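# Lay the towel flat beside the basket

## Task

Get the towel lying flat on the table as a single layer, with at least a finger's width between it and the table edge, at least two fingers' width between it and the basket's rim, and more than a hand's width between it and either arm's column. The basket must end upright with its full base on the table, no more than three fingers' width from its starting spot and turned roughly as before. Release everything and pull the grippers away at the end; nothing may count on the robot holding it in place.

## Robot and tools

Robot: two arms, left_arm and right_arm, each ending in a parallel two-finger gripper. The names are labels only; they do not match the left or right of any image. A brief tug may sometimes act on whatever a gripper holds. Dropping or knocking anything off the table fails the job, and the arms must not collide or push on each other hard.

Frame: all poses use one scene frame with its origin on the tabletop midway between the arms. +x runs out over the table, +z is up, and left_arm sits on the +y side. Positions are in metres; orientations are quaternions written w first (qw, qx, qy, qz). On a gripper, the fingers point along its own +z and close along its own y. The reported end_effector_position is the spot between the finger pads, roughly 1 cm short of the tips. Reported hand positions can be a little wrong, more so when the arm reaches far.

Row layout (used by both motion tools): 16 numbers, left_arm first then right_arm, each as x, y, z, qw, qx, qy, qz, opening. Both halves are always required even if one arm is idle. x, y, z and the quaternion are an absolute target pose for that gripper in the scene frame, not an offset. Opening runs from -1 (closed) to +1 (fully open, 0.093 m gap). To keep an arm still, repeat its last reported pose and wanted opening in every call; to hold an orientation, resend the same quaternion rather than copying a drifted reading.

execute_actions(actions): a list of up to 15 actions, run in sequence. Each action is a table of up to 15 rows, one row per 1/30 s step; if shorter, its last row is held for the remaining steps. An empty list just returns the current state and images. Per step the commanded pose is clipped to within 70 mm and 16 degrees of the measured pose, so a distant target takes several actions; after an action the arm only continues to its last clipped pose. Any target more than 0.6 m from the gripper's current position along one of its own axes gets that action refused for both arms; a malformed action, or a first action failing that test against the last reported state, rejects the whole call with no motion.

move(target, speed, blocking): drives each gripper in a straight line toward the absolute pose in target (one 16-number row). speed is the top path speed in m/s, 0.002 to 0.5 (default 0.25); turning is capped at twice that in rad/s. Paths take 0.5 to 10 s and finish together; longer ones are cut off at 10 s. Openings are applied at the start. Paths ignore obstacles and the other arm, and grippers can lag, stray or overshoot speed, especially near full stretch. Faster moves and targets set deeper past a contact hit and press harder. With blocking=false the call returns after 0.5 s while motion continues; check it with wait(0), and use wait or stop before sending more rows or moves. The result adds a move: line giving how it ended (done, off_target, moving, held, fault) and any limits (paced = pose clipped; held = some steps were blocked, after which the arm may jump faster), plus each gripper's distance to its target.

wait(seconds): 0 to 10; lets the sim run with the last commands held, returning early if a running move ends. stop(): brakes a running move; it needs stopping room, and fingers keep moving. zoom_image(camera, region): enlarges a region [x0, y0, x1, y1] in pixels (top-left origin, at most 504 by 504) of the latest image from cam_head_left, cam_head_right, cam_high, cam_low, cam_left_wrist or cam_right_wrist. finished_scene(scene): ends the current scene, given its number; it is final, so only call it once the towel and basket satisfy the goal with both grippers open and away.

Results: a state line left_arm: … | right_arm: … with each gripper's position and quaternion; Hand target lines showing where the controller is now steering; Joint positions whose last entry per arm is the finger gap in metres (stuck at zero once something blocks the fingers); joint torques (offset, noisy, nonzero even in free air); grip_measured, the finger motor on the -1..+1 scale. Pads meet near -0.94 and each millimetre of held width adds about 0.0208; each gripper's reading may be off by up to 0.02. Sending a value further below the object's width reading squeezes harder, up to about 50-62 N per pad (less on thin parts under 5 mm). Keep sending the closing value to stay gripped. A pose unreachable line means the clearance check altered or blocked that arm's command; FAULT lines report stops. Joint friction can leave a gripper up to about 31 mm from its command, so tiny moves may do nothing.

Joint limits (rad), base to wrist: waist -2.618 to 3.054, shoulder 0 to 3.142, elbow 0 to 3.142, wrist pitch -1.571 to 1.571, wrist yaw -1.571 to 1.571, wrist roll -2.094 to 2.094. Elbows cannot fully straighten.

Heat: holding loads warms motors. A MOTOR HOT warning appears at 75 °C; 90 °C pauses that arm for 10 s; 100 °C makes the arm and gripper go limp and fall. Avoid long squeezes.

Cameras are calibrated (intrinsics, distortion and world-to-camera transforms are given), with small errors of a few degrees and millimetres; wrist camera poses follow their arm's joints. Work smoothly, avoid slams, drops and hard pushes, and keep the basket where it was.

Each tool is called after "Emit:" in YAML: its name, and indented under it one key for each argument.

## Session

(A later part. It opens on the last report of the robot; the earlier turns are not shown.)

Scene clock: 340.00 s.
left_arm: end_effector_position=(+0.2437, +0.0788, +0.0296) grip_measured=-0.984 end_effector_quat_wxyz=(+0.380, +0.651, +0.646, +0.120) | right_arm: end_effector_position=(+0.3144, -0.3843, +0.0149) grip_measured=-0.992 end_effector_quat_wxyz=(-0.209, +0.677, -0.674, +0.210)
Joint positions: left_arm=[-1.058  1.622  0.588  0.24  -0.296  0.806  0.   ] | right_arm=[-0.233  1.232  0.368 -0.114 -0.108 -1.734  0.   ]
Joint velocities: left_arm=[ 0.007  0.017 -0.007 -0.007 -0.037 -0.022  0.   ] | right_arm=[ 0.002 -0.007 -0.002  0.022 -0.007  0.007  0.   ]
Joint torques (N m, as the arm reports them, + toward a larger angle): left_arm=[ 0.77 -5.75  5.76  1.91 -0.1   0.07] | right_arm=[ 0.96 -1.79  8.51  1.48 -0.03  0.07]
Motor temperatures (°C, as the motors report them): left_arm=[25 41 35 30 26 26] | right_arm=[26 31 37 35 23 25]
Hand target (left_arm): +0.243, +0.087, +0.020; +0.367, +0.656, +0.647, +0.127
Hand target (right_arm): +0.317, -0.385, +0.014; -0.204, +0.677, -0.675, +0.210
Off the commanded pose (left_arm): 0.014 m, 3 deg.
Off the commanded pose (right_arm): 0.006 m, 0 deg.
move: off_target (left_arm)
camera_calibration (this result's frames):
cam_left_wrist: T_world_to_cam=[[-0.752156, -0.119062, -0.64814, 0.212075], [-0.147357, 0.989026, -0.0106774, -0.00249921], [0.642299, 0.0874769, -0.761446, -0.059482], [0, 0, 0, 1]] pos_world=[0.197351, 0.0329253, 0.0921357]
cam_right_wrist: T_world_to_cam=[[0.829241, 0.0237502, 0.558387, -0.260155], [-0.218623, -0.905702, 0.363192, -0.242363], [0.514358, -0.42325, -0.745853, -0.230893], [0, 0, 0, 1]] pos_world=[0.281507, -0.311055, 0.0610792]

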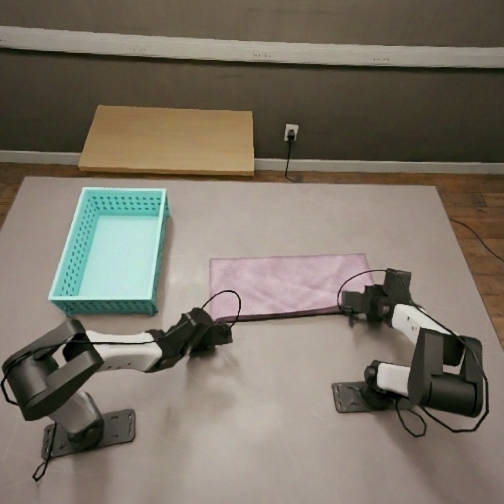

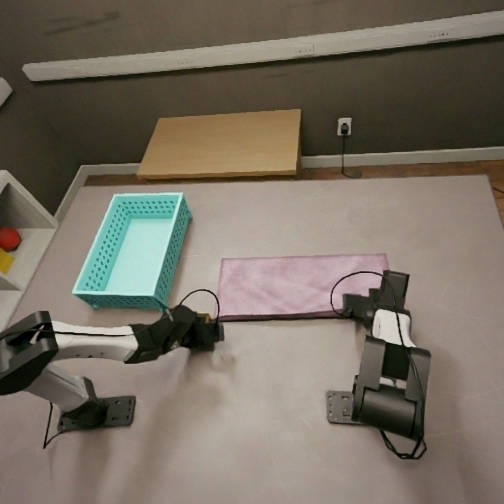

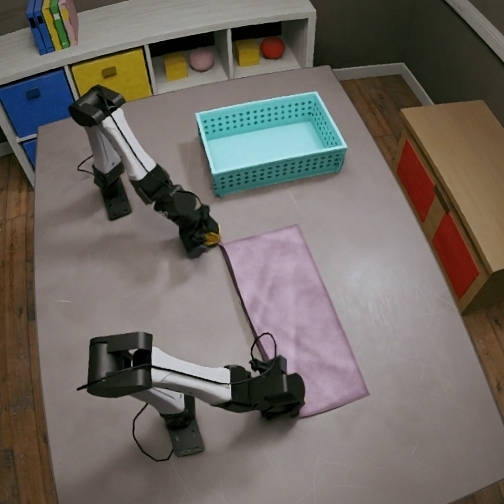

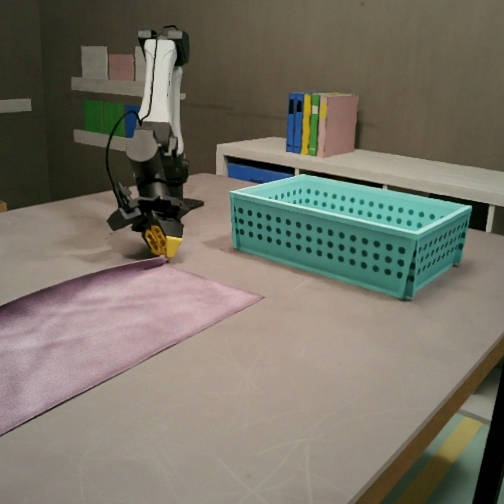

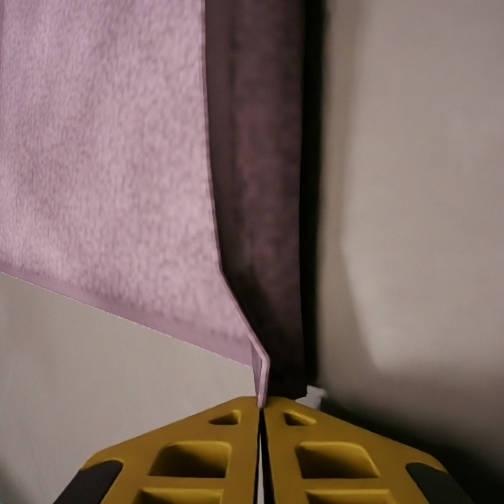

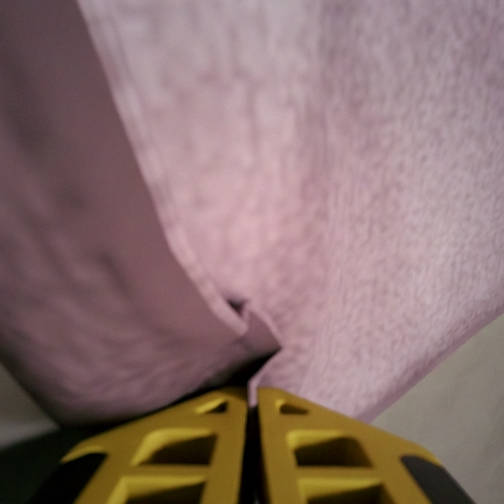

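Emit:
move:
  target: [0.25,0.088,0.018,0.36,0.657,0.652,0.12,-1, 0.36,-0.375,0.015,0.21,-0.675,0.675,-0.21,-1]
  speed: 0.07

Emit:
move:
  target: [0.235,0.086,0.04,0.36,0.657,0.652,0.12,-1, 0.33,-0.382,0.08,0.27,-0.653,0.653,-0.27,-1]
  speed: 0.08

Emit:
move:
  target: [0.205,0.082,0.03,0.36,0.657,0.652,0.12,-1, 0.27,-0.39,0.045,0.27,-0.653,0.653,-0.27,-1]
  speed: 0.06

Scene clock: 348.03 s.
left_arm: end_effector_position=(+0.2477, +0.0824, +0.0287) grip_measured=-0.984 end_effector_quat_wxyz=(+0.379, +0.651, +0.649, +0.113) | right_arm: end_effector_position=(+0.3558, -0.3724, +0.0160) grip_measured=-0.992 end_effector_quat_wxyz=(-0.218, +0.677, -0.673, +0.205)
Joint positions: left_arm=[-1.032  1.622  0.588  0.24  -0.268  0.815  0.   ] | right_arm=[-0.159  1.417  0.494 -0.046 -0.087 -1.669  0.   ]
Joint velocities: left_arm=[-0.007  0.007 -0.007 -0.037 -0.007 -0.007  0.   ] | right_arm=[ 0.012 -0.017  0.002 -0.095 -0.022  0.007  0.   ]
Joint torques (N m, as the arm reports them, + toward a larger angle): left_arm=[ 0.8  -4.43  7.88  1.72 -0.1   0.04] | right_arm=[ 0.94 -3.34  8.48  1.53  0.08  0.04]
Motor temperatures (°C, as the motors report them): left_arm=[25 41 34 31 26 26] | right_arm=[26 31 37 35 23 25]
Hand target (left_arm): +0.250, +0.088, +0.018; +0.360, +0.657, +0.652, +0.120
Hand target (right_arm): +0.360, -0.375, +0.015; -0.210, +0.675, -0.675, +0.211
Off the commanded pose (left_arm): 0.012 m, 2 deg.
Off the commanded pose (right_arm): 0.005 m, 1 deg.
move: off_target (left_arm)
camera_calibration (this result's frames):
cam_left_wrist: T_world_to_cam=[[-0.759996, -0.12425, -0.637941, 0.21698], [-0.14804, 0.988848, -0.0162318, -0.00511238], [0.632843, 0.0821045, -0.769914, -0.0599763], [0, 0, 0, 1]] pos_world=[0.202103, 0.0369395, 0.0921611]
cam_right_wrist: T_world_to_cam=[[0.825854, 0.0207388, 0.563502, -0.295385], [-0.212731, -0.914022, 0.345412, -0.227865], [0.522217, -0.405134, -0.750437, -0.242338], [0, 0, 0, 1]] pos_world=[0.322024, -0.300327, 0.0632979]

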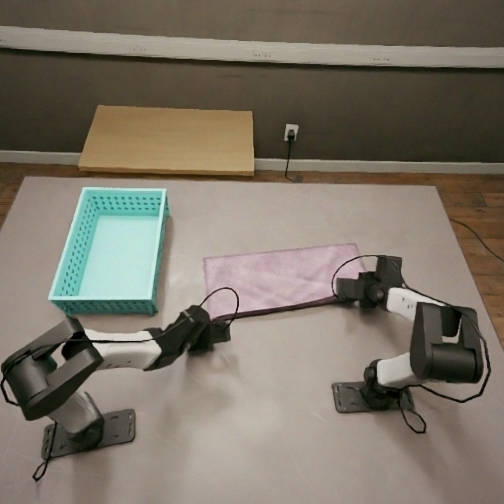

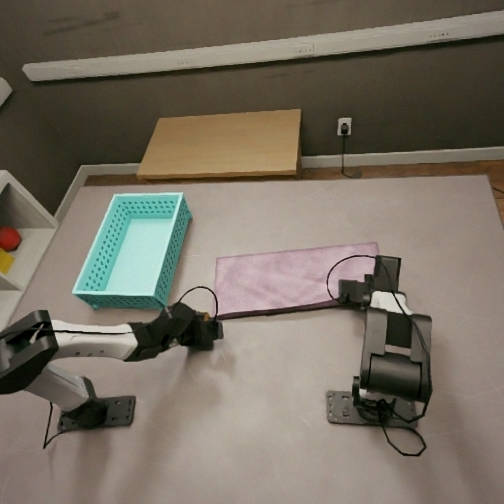

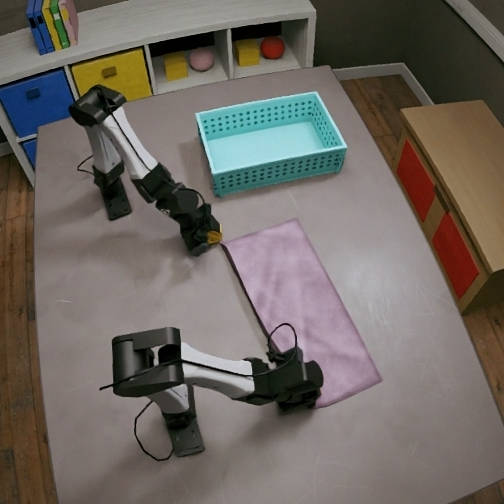

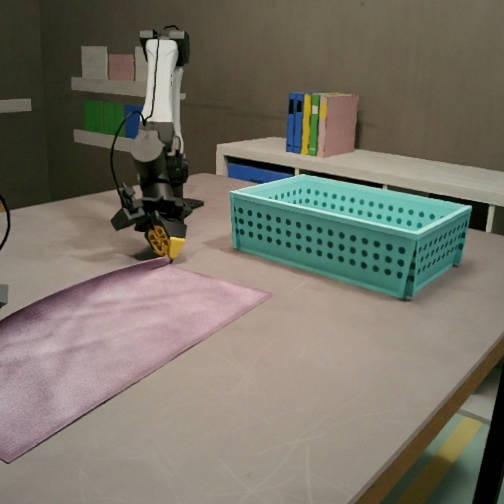

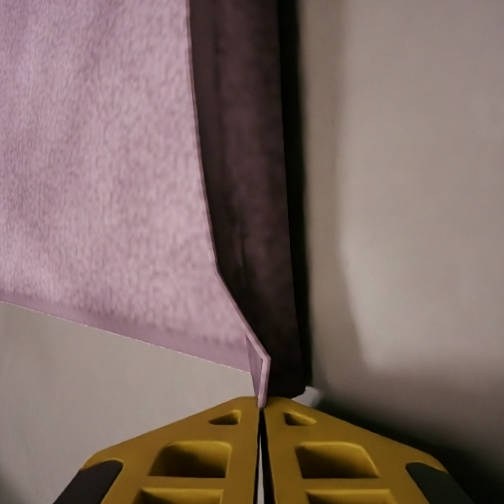

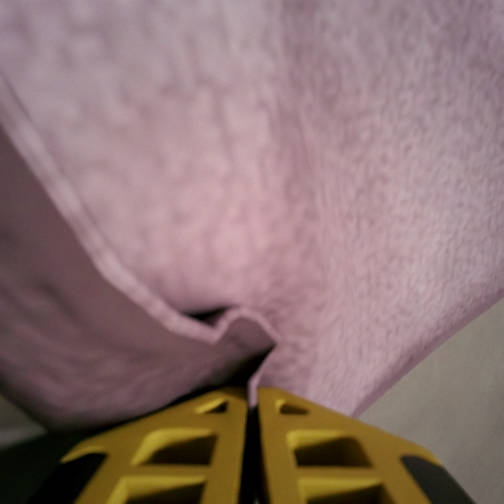

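Scene clock: 349.63 s.
left_arm: end_effector_position=(+0.2361, +0.0849, +0.0348) grip_measured=-0.984 end_effector_quat_wxyz=(+0.363, +0.658, +0.649, +0.114) | right_arm: end_effector_position=(+0.3385, -0.3790, +0.0856) grip_measured=-0.992 end_effector_quat_wxyz=(-0.278, +0.655, -0.648, +0.272)
Joint positions: left_arm=[-1.058  1.568  0.597  0.138 -0.283  0.799  0.   ] | right_arm=[-0.216  1.043  0.453 -0.192 -0.137 -1.7    0.   ]
Joint velocities: left_arm=[-0.007 -0.017 -0.002 -0.095 -0.081  0.007  0.   ] | right_arm=[-0.017  0.012  0.022  0.007 -0.022 -0.022  0.   ]
Joint torques (N m, as the arm reports them, + toward a larger angle): left_arm=[-0.83 -7.82  8.53  1.4  -0.27 -0.16] | right_arm=[-0.44 -4.1   7.05  1.7  -0.1  -0.06]
Motor temperatures (°C, as the motors report them): left_arm=[25 41 34 31 26 26] | right_arm=[26 31 37 35 23 25]
Hand target (left_arm): +0.235, +0.086, +0.040; +0.360, +0.657, +0.652, +0.120
Hand target (right_arm): +0.331, -0.382, +0.080; -0.271, +0.653, -0.653, +0.270
Off the commanded pose (left_arm): 0.005 m, 1 deg.
Off the commanded pose (right_arm): 0.011 m, 1 deg.
move: off_target (right_arm)
camera_calibration (this result's frames):
cam_left_wrist: T_world_to_cam=[[-0.774162, -0.103758, -0.624426, 0.213565], [-0.143232, 0.989602, 0.0131407, -0.0113742], [0.61657, 0.099611, -0.780974, -0.0454008], [0, 0, 0, 1]] pos_world=[0.191697, 0.0379375, 0.0980479]
cam_right_wrist: T_world_to_cam=[[0.703361, 0.0254776, 0.710376, -0.289511], [-0.276829, -0.910641, 0.306755, -0.23532], [0.654713, -0.412412, -0.633457, -0.241396], [0, 0, 0, 1]] pos_world=[0.296532, -0.306471, 0.124933]

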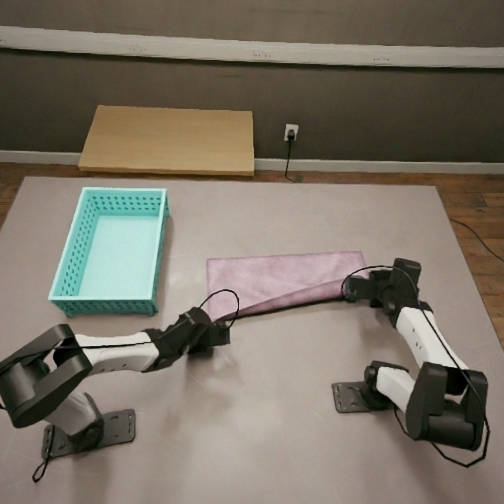

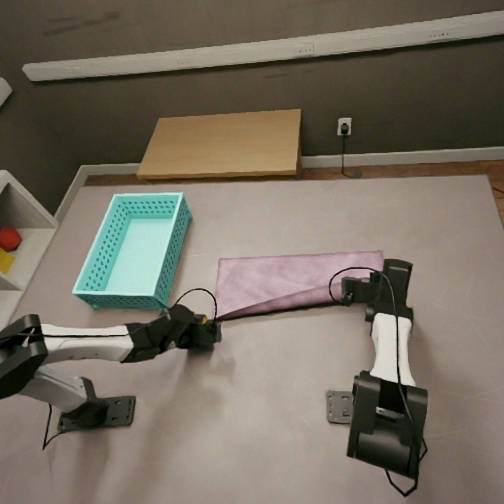

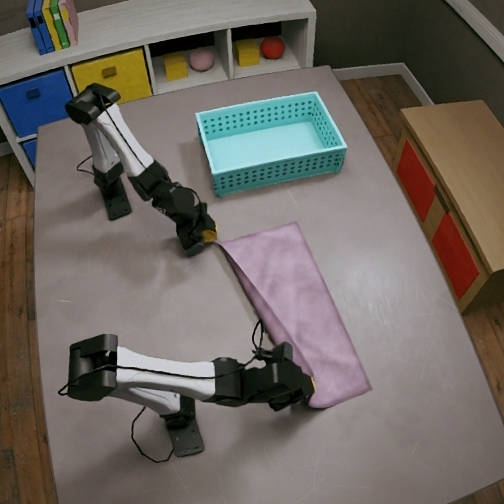

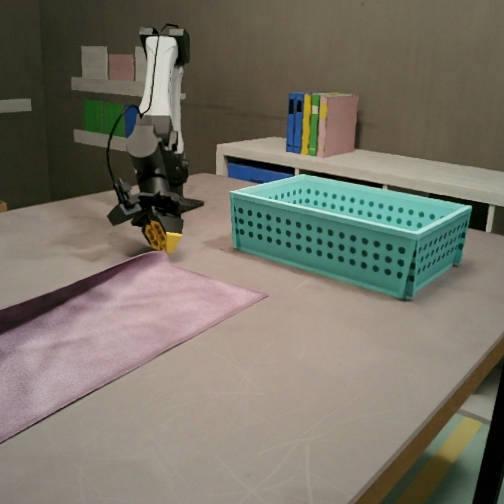

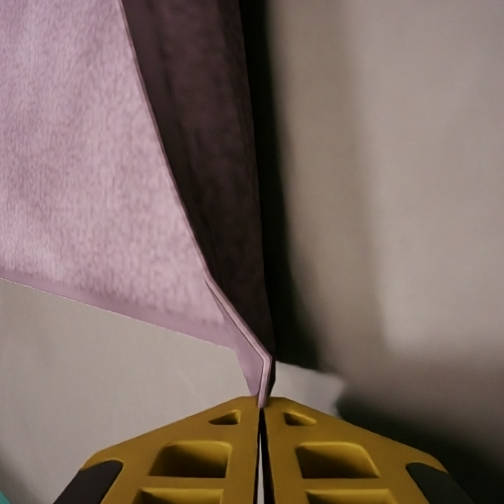

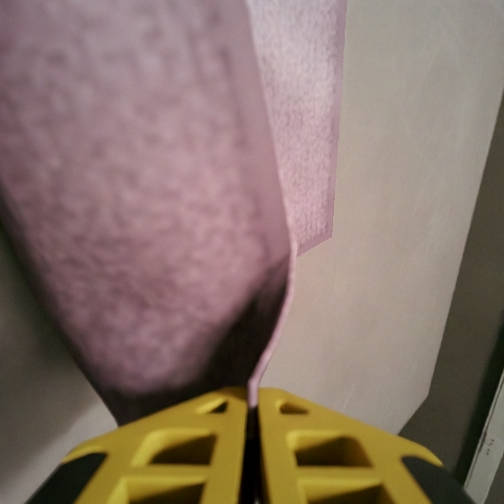

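Scene clock: 351.33 s.
left_arm: end_effector_position=(+0.2111, +0.0734, +0.0330) grip_measured=-0.984 end_effector_quat_wxyz=(+0.369, +0.655, +0.650, +0.113) | right_arm: end_effector_position=(+0.2776, -0.3912, +0.0530) grip_measured=-0.992 end_effector_quat_wxyz=(-0.276, +0.652, -0.650, +0.278)
Joint positions: left_arm=[-1.166  1.553  0.569  0.139 -0.356  0.711  0.   ] | right_arm=[-0.39   0.74   0.224 -0.282 -0.248 -1.822  0.   ]
Joint velocities: left_arm=[ 0.012 -0.007 -0.007  0.081  0.022 -0.022  0.   ] | right_arm=[-0.012 -0.017 -0.007 -0.066 -0.007 -0.081  0.   ]
Joint torques (N m, as the arm reports them, + toward a larger angle): left_arm=[-0.91 -7.68  5.47  1.5  -0.26 -0.21] | right_arm=[-0.27 -1.85  7.18  1.53 -0.28 -0.04]
Motor temperatures (°C, as the motors report them): left_arm=[25 41 34 31 26 26] | right_arm=[26 31 37 35 23 25]
Hand target (left_arm): +0.205, +0.081, +0.029; +0.360, +0.657, +0.652, +0.118
Hand target (right_arm): +0.271, -0.390, +0.045; -0.271, +0.653, -0.654, +0.270
Off the commanded pose (left_arm): 0.011 m, 1 deg.
Off the commanded pose (right_arm): 0.011 m, 1 deg.
move: off_target (left_arm, right_arm)
camera_calibration (this result's frames):
cam_left_wrist: T_world_to_cam=[[-0.769233, -0.113998, -0.628716, 0.191645], [-0.146569, 0.9892, -0.0000339643, -0.0024791], [0.62193, 0.0921244, -0.777635, -0.0309594], [0, 0, 0, 1]] pos_world=[0.166311, 0.0271517, 0.0964151]
cam_right_wrist: T_world_to_cam=[[0.699927, 0.0234051, 0.713831, -0.223263], [-0.288105, -0.905285, 0.312176, -0.248364], [0.653527, -0.424159, -0.626891, -0.231775], [0, 0, 0, 1]] pos_world=[0.236184, -0.317924, 0.0916074]

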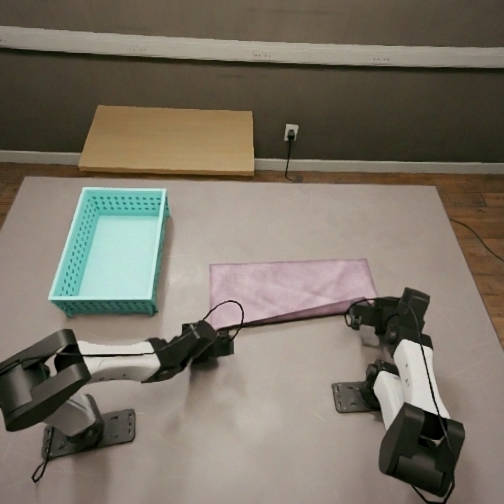

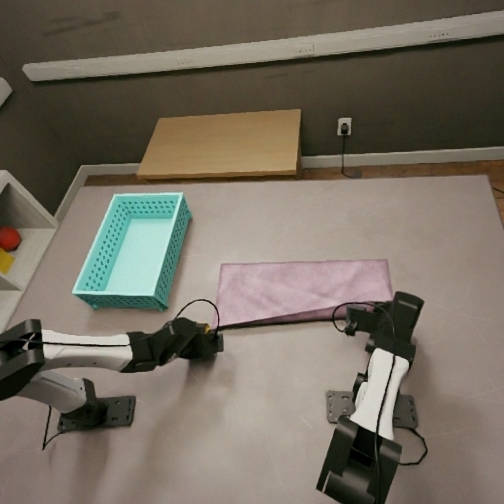

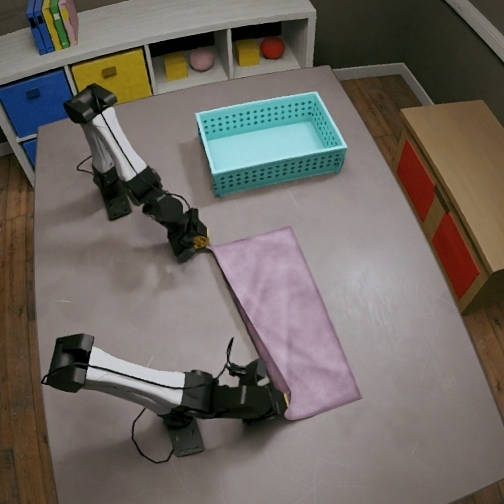

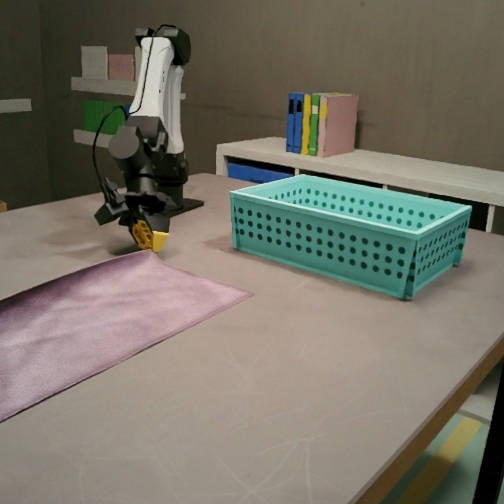

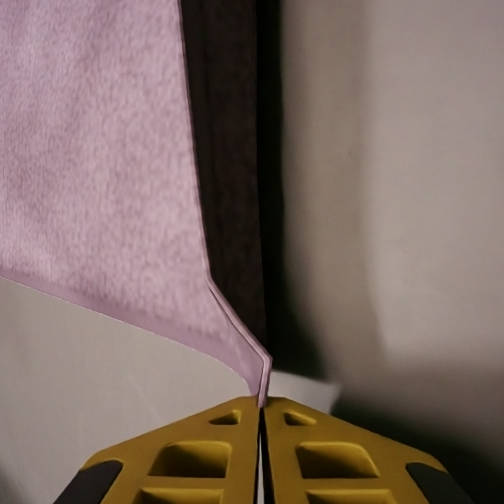

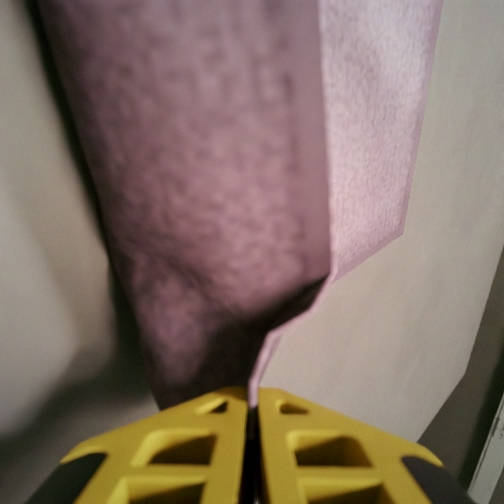

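Emit:
execute_actions:
  actions:
    - [[0.205,0.082,0.03,0.36,0.657,0.652,0.12,0.2, 0.27,-0.39,0.045,0.27,-0.653,0.653,-0.27,-1]]
    - [[0.175,0.095,0.07,0.36,0.657,0.652,0.12,0.2, 0.27,-0.39,0.045,0.27,-0.653,0.653,-0.27,-1]]

Emit:
move:
  target: [0.35,-0.09,0.06,0.196,0.405,0.888,-0.091,1, 0.27,-0.39,0.045,0.27,-0.653,0.653,-0.27,-1]
  speed: 0.25

Emit:
move:
  target: [0.35,-0.09,-0.005,0.196,0.405,0.888,-0.091,1, 0.27,-0.39,0.045,0.27,-0.653,0.653,-0.27,-1]
  speed: 0.06

Scene clock: 365.03 s.
left_arm: end_effector_position=(+0.1774, +0.0929, +0.0682) grip_measured=+0.198 end_effector_quat_wxyz=(+0.366, +0.656, +0.650, +0.116) | right_arm: end_effector_position=(+0.2771, -0.3908, +0.0526) grip_measured=-0.992 end_effector_quat_wxyz=(-0.275, +0.653, -0.649, +0.276)
Joint positions: left_arm=[-1.251  1.304  0.549 -0.124 -0.415  0.644  0.055] | right_arm=[-0.39   0.74   0.224 -0.285 -0.249 -1.824  0.   ]
Joint velocities: left_arm=[-0.002 -0.002 -0.002 -0.198 -0.037 -0.066 -0.001] | right_arm=[ 0.012 -0.002  0.002  0.066 -0.022  0.007  0.   ]
Joint torques (N m, as the arm reports them, + toward a larger angle): left_arm=[-1.03 -5.22  9.3   1.49 -0.24 -0.2 ] | right_arm=[-0.03 -1.99  7.06  1.55 -0.19  0.  ]
Motor temperatures (°C, as the motors report them): left_arm=[25 41 34 30 26 26] | right_arm=[26 30 37 36 23 25]
Hand target (left_arm): +0.174, +0.095, +0.070; +0.359, +0.657, +0.652, +0.119
Hand target (right_arm): +0.270, -0.390, +0.045; -0.270, +0.653, -0.654, +0.270
Off the commanded pose (left_arm): 0.004 m, 1 deg.
Off the commanded pose (right_arm): 0.010 m, 1 deg.
camera_calibration (this result's frames):
cam_left_wrist: T_world_to_cam=[[-0.769471, -0.108643, -0.629373, 0.189685], [-0.147085, 0.989082, 0.00908968, -0.0271874], [0.621514, 0.0995655, -0.77705, 0.0149665], [0, 0, 0, 1]] pos_world=[0.132657, 0.0460083, 0.13126]
cam_right_wrist: T_world_to_cam=[[0.701707, 0.0253394, 0.712014, -0.222245], [-0.284893, -0.906013, 0.313013, -0.24924], [0.653026, -0.422491, -0.628537, -0.230698], [0, 0, 0, 1]] pos_world=[0.235596, -0.317651, 0.0912543]

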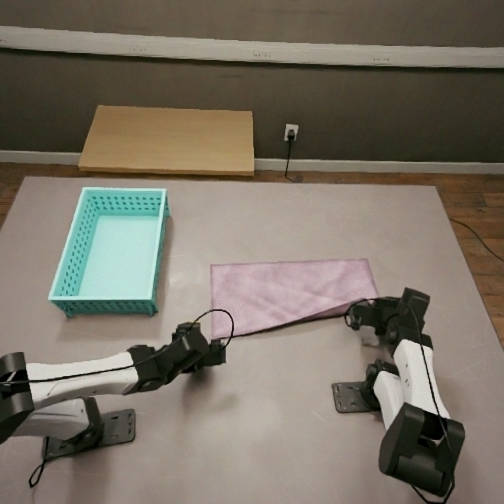

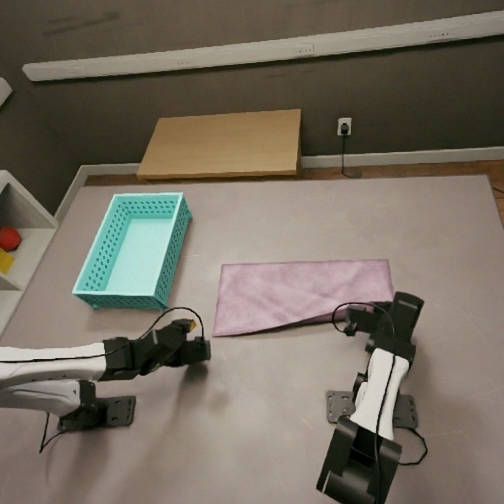

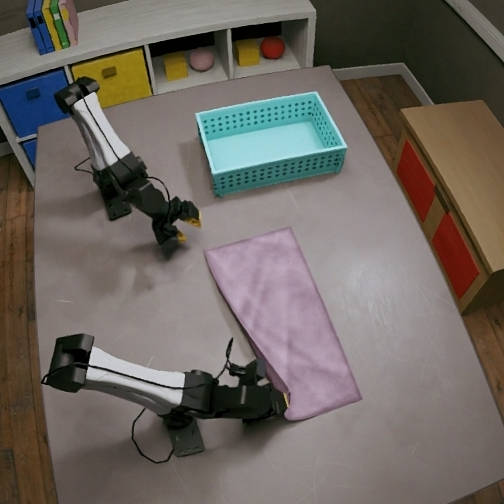

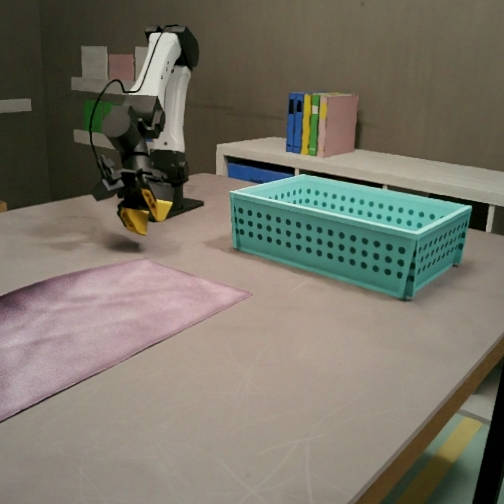

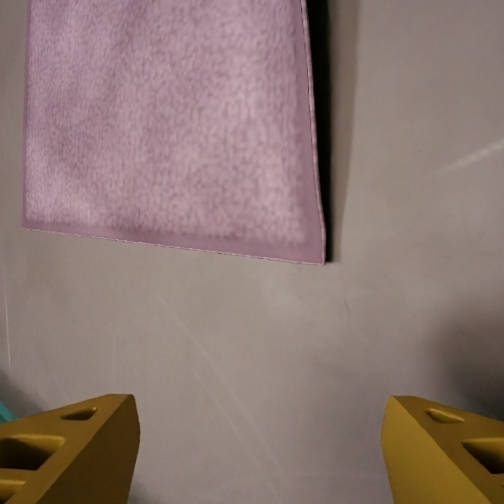

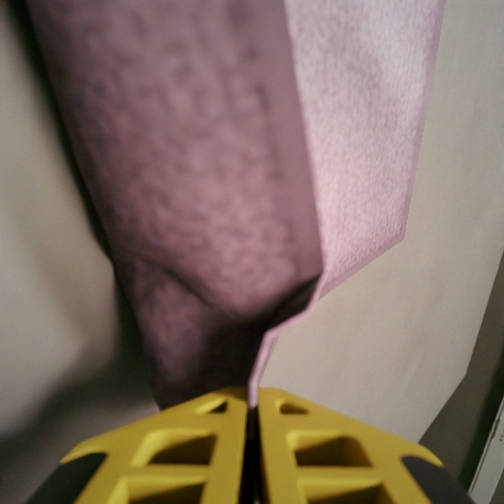

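Scene clock: 367.63 s.
left_arm: end_effector_position=(+0.3514, -0.0917, +0.0708) grip_measured=+1.000 end_effector_quat_wxyz=(+0.214, +0.410, +0.882, -0.091) | right_arm: end_effector_position=(+0.2771, -0.3908, +0.0526) grip_measured=-0.992 end_effector_quat_wxyz=(-0.275, +0.653, -0.649, +0.276)
Joint positions: left_arm=[-1.014  2.397  2.136 -0.839 -0.007  0.022  0.093] | right_arm=[-0.39   0.74   0.224 -0.285 -0.249 -1.824  0.   ]
Joint velocities: left_arm=[-0.012  0.027 -0.022  0.022  0.007  0.007  0.   ] | right_arm=[-0.002  0.002  0.002 -0.007  0.022 -0.037  0.   ]
Joint torques (N m, as the arm reports them, + toward a larger angle): left_arm=[  0.51 -13.21  10.26   1.13   0.09  -0.17] | right_arm=[-0.03 -1.99  7.06  1.55 -0.19  0.  ]
Motor temperatures (°C, as the motors report them): left_arm=[25 41 34 30 26 26] | right_arm=[26 30 37 36 23 25]
Hand target (left_arm): +0.353, -0.087, +0.061; +0.199, +0.404, +0.889, -0.088
Hand target (right_arm): +0.270, -0.390, +0.045; -0.270, +0.653, -0.654, +0.270
Off the commanded pose (left_arm): 0.011 m, 2 deg.
Off the commanded pose (right_arm): 0.010 m, 1 deg.
move: off_target (left_arm)
camera_calibration (this result's frames):
cam_left_wrist: T_world_to_cam=[[-0.765067, -0.643797, -0.0140653, 0.210993], [-0.643228, 0.76506, -0.0306714, 0.337578], [0.0305069, -0.0144185, -0.999431, 0.140153], [0, 0, 0, 1]] pos_world=[0.374288, -0.12041, 0.153395]
cam_right_wrist: T_world_to_cam=[[0.701707, 0.0253394, 0.712014, -0.222245], [-0.284893, -0.906013, 0.313013, -0.24924], [0.653026, -0.422491, -0.628537, -0.230698], [0, 0, 0, 1]] pos_world=[0.235596, -0.317651, 0.0912543]

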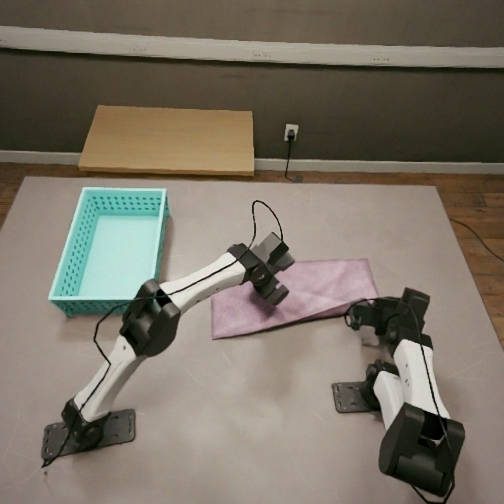

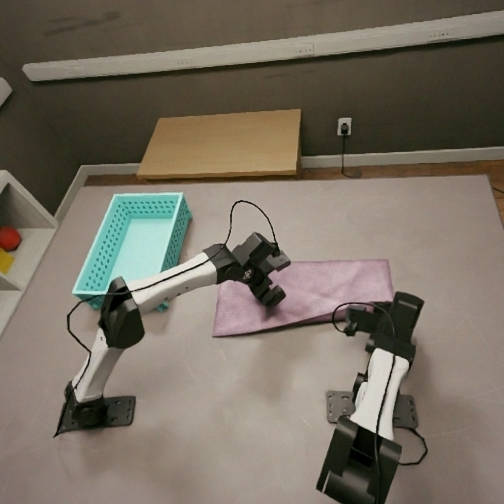

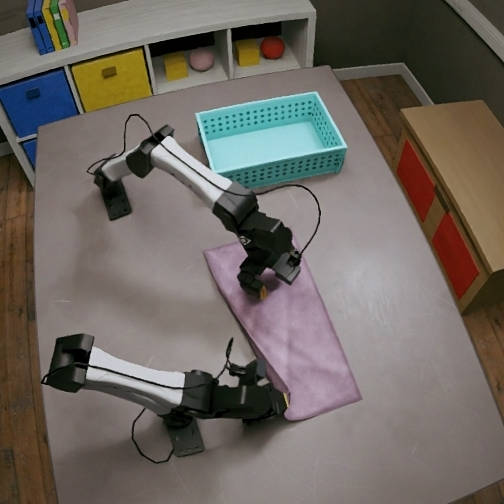

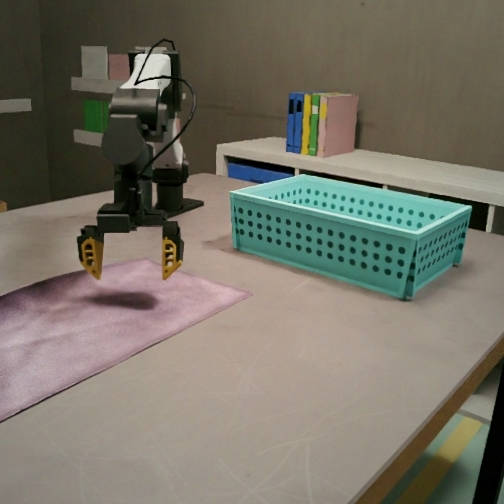

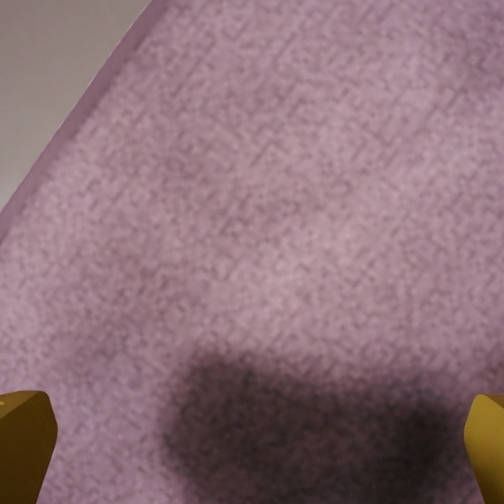

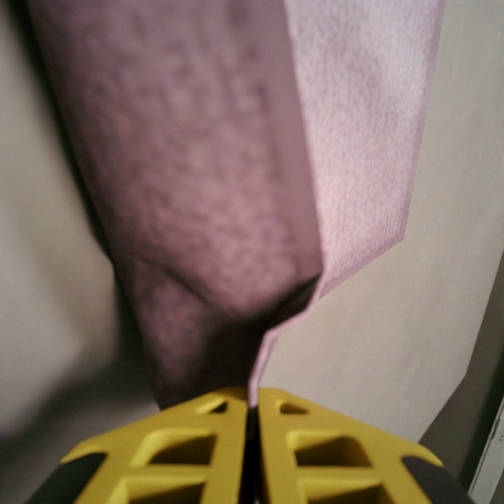

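Scene clock: 369.20 s.
left_arm: end_effector_position=(+0.3531, -0.0967, +0.0255) grip_measured=+1.000 end_effector_quat_wxyz=(+0.218, +0.409, +0.880, -0.099) | right_arm: end_effector_position=(+0.2771, -0.3908, +0.0526) grip_measured=-0.992 end_effector_quat_wxyz=(-0.275, +0.653, -0.649, +0.276)
Joint positions: left_arm=[-1.014  2.431  2.009 -0.665  0.005  0.017  0.093] | right_arm=[-0.39   0.74   0.224 -0.285 -0.249 -1.824  0.   ]
Joint velocities: left_arm=[-0.012  0.007  0.007 -0.007  0.037 -0.051  0.   ] | right_arm=[ 0.017 -0.007 -0.012 -0.007  0.022  0.022  0.   ]
Joint torques (N m, as the arm reports them, + toward a larger angle): left_arm=[  0.07 -12.14   6.28   1.59   0.05  -0.16] | right_arm=[-0.03 -1.98  7.06  1.55 -0.19  0.  ]
Motor temperatures (°C, as the motors report them): left_arm=[25 42 34 30 26 26] | right_arm=[26 30 37 36 23 25]
Hand target (left_arm): +0.350, -0.090, -0.005; +0.196, +0.405, +0.889, -0.091
Hand target (right_arm): +0.270, -0.390, +0.045; -0.270, +0.653, -0.654, +0.270
Off the commanded pose (left_arm): 0.031 m, 3 deg.
Off the commanded pose (right_arm): 0.010 m, 1 deg.
move: off_target (left_arm)
camera_calibration (this result's frames):
cam_left_wrist: T_world_to_cam=[[-0.766275, -0.64251, -0.00159142, 0.208632], [-0.641804, 0.765545, -0.0450468, 0.341043], [0.0301613, -0.0334969, -0.998984, 0.093031], [0, 0, 0, 1]] pos_world=[0.375946, -0.123919, 0.108631]
cam_right_wrist: T_world_to_cam=[[0.701707, 0.0253394, 0.712014, -0.222245], [-0.284893, -0.906013, 0.313013, -0.24924], [0.653026, -0.422491, -0.628537, -0.230698], [0, 0, 0, 1]] pos_world=[0.235596, -0.317651, 0.0912543]

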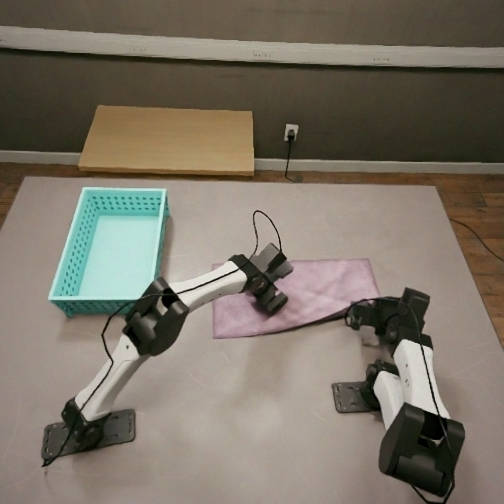

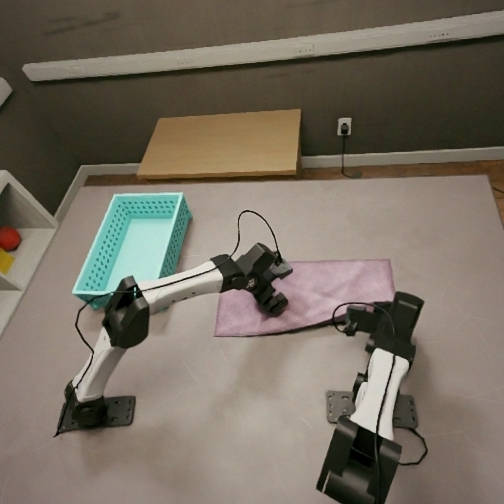

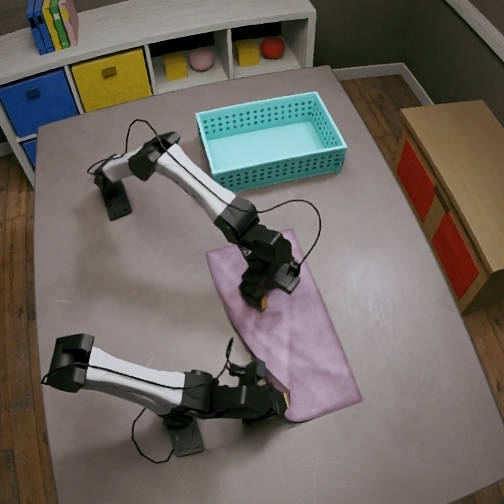

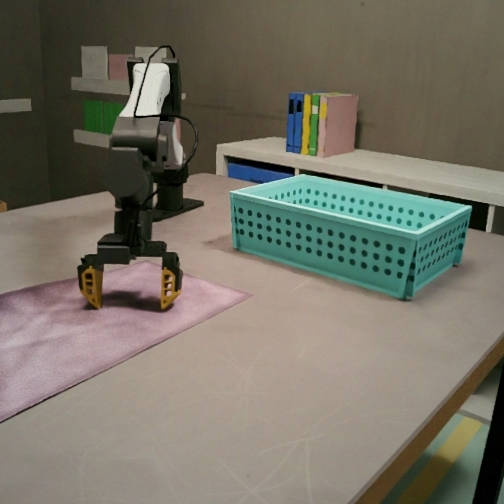

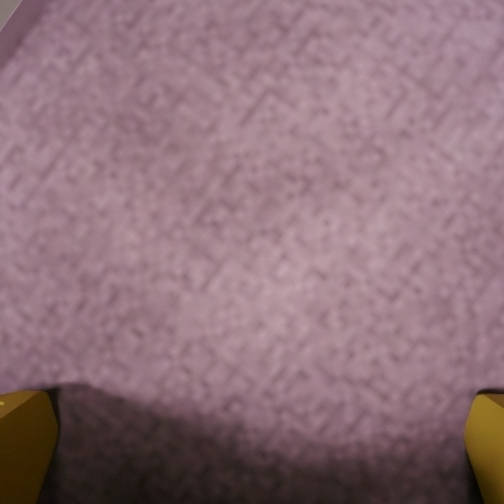

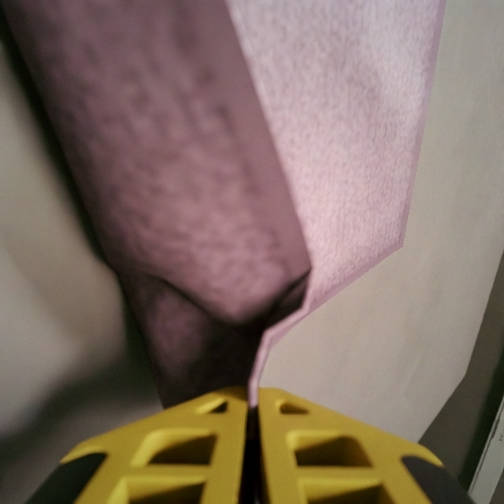

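Emit:
move:
  target: [0.39,-0.065,-0.005,0.196,0.405,0.888,-0.091,1, 0.245,-0.395,0.045,0.242,-0.665,0.665,-0.242,-1]
  speed: 0.04

Scene clock: 374.37 s.
left_arm: end_effector_position=(+0.3809, -0.0838, +0.0252) grip_measured=+1.000 end_effector_quat_wxyz=(+0.221, +0.414, +0.875, -0.116) | right_arm: end_effector_position=(+0.2453, -0.3908, +0.0392) grip_measured=-0.992 end_effector_quat_wxyz=(-0.246, +0.667, -0.664, +0.232)
Joint positions: left_arm=[-0.946  2.461  2.054 -0.662  0.068  0.084  0.093] | right_arm=[-0.48   0.667  0.235 -0.505 -0.293 -1.919  0.   ]
Joint velocities: left_arm=[ 0.012  0.002 -0.012 -0.022 -0.066 -0.051  0.   ] | right_arm=[-0.017 -0.002  0.012 -0.007  0.007  0.022  0.   ]
Joint torques (N m, as the arm reports them, + toward a larger angle): left_arm=[  1.7  -11.72   8.99   1.24  -0.19   0.02] | right_arm=[-0.42 -1.45  9.86  1.32 -0.16  0.  ]
Motor temperatures (°C, as the motors report them): left_arm=[25 44 34 30 26 26] | right_arm=[26 30 37 36 23 25]
Hand target (left_arm): +0.389, -0.064, -0.004; +0.197, +0.405, +0.888, -0.090
Hand target (right_arm): +0.246, -0.395, +0.045; -0.243, +0.664, -0.665, +0.242
Off the commanded pose (left_arm): 0.037 m, 4 deg.
Off the commanded pose (right_arm): 0.007 m, 1 deg.
move: off_target (left_arm)
camera_calibration (this result's frames):
cam_left_wrist: T_world_to_cam=[[-0.779236, -0.626363, 0.0214614, 0.243938], [-0.626242, 0.776818, -0.0661465, 0.344542], [0.0247601, -0.0649837, -0.997579, 0.0917145], [0, 0, 0, 1]] pos_world=[0.40358, -0.108893, 0.109047]
cam_right_wrist: T_world_to_cam=[[0.77676, 0.0187381, 0.629518, -0.208193], [-0.2411, -0.914566, 0.324715, -0.268663], [0.58182, -0.404003, -0.70588, -0.190642], [0, 0, 0, 1]] pos_world=[0.207861, -0.318829, 0.0837299]

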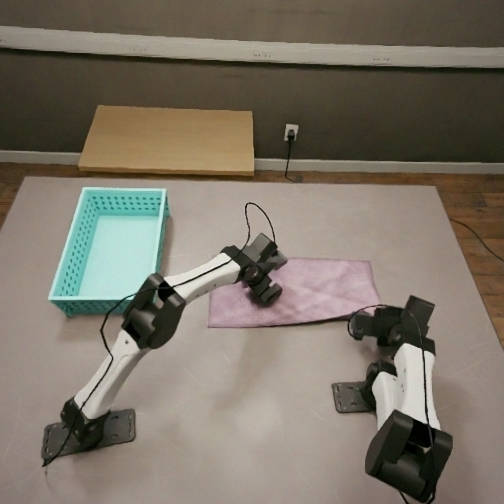

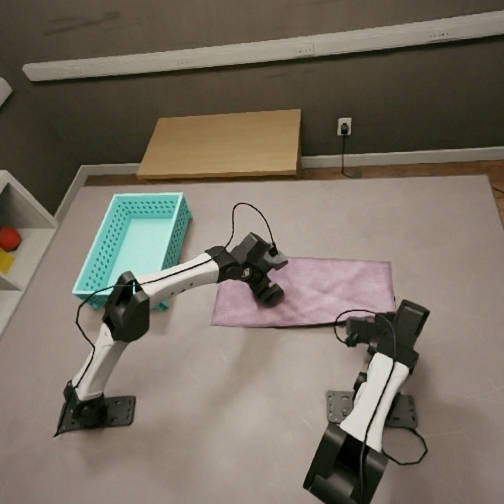

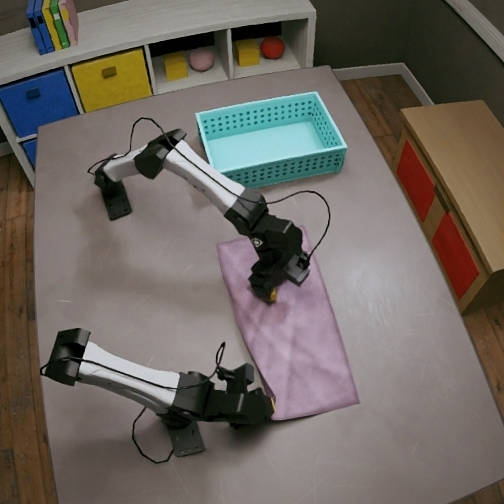

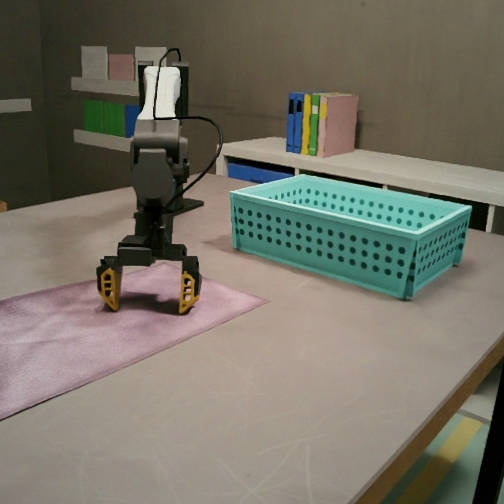

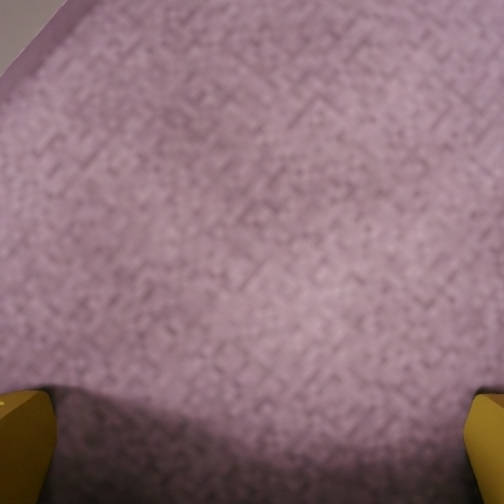

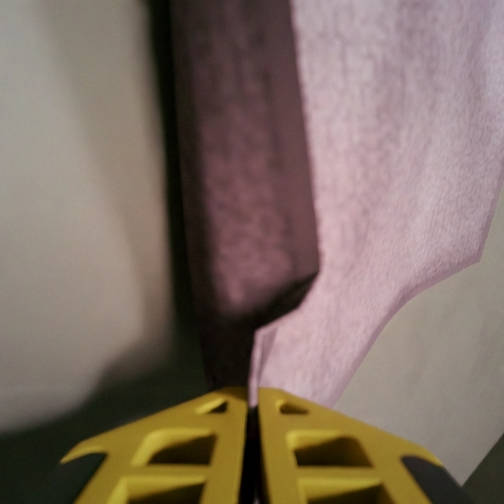

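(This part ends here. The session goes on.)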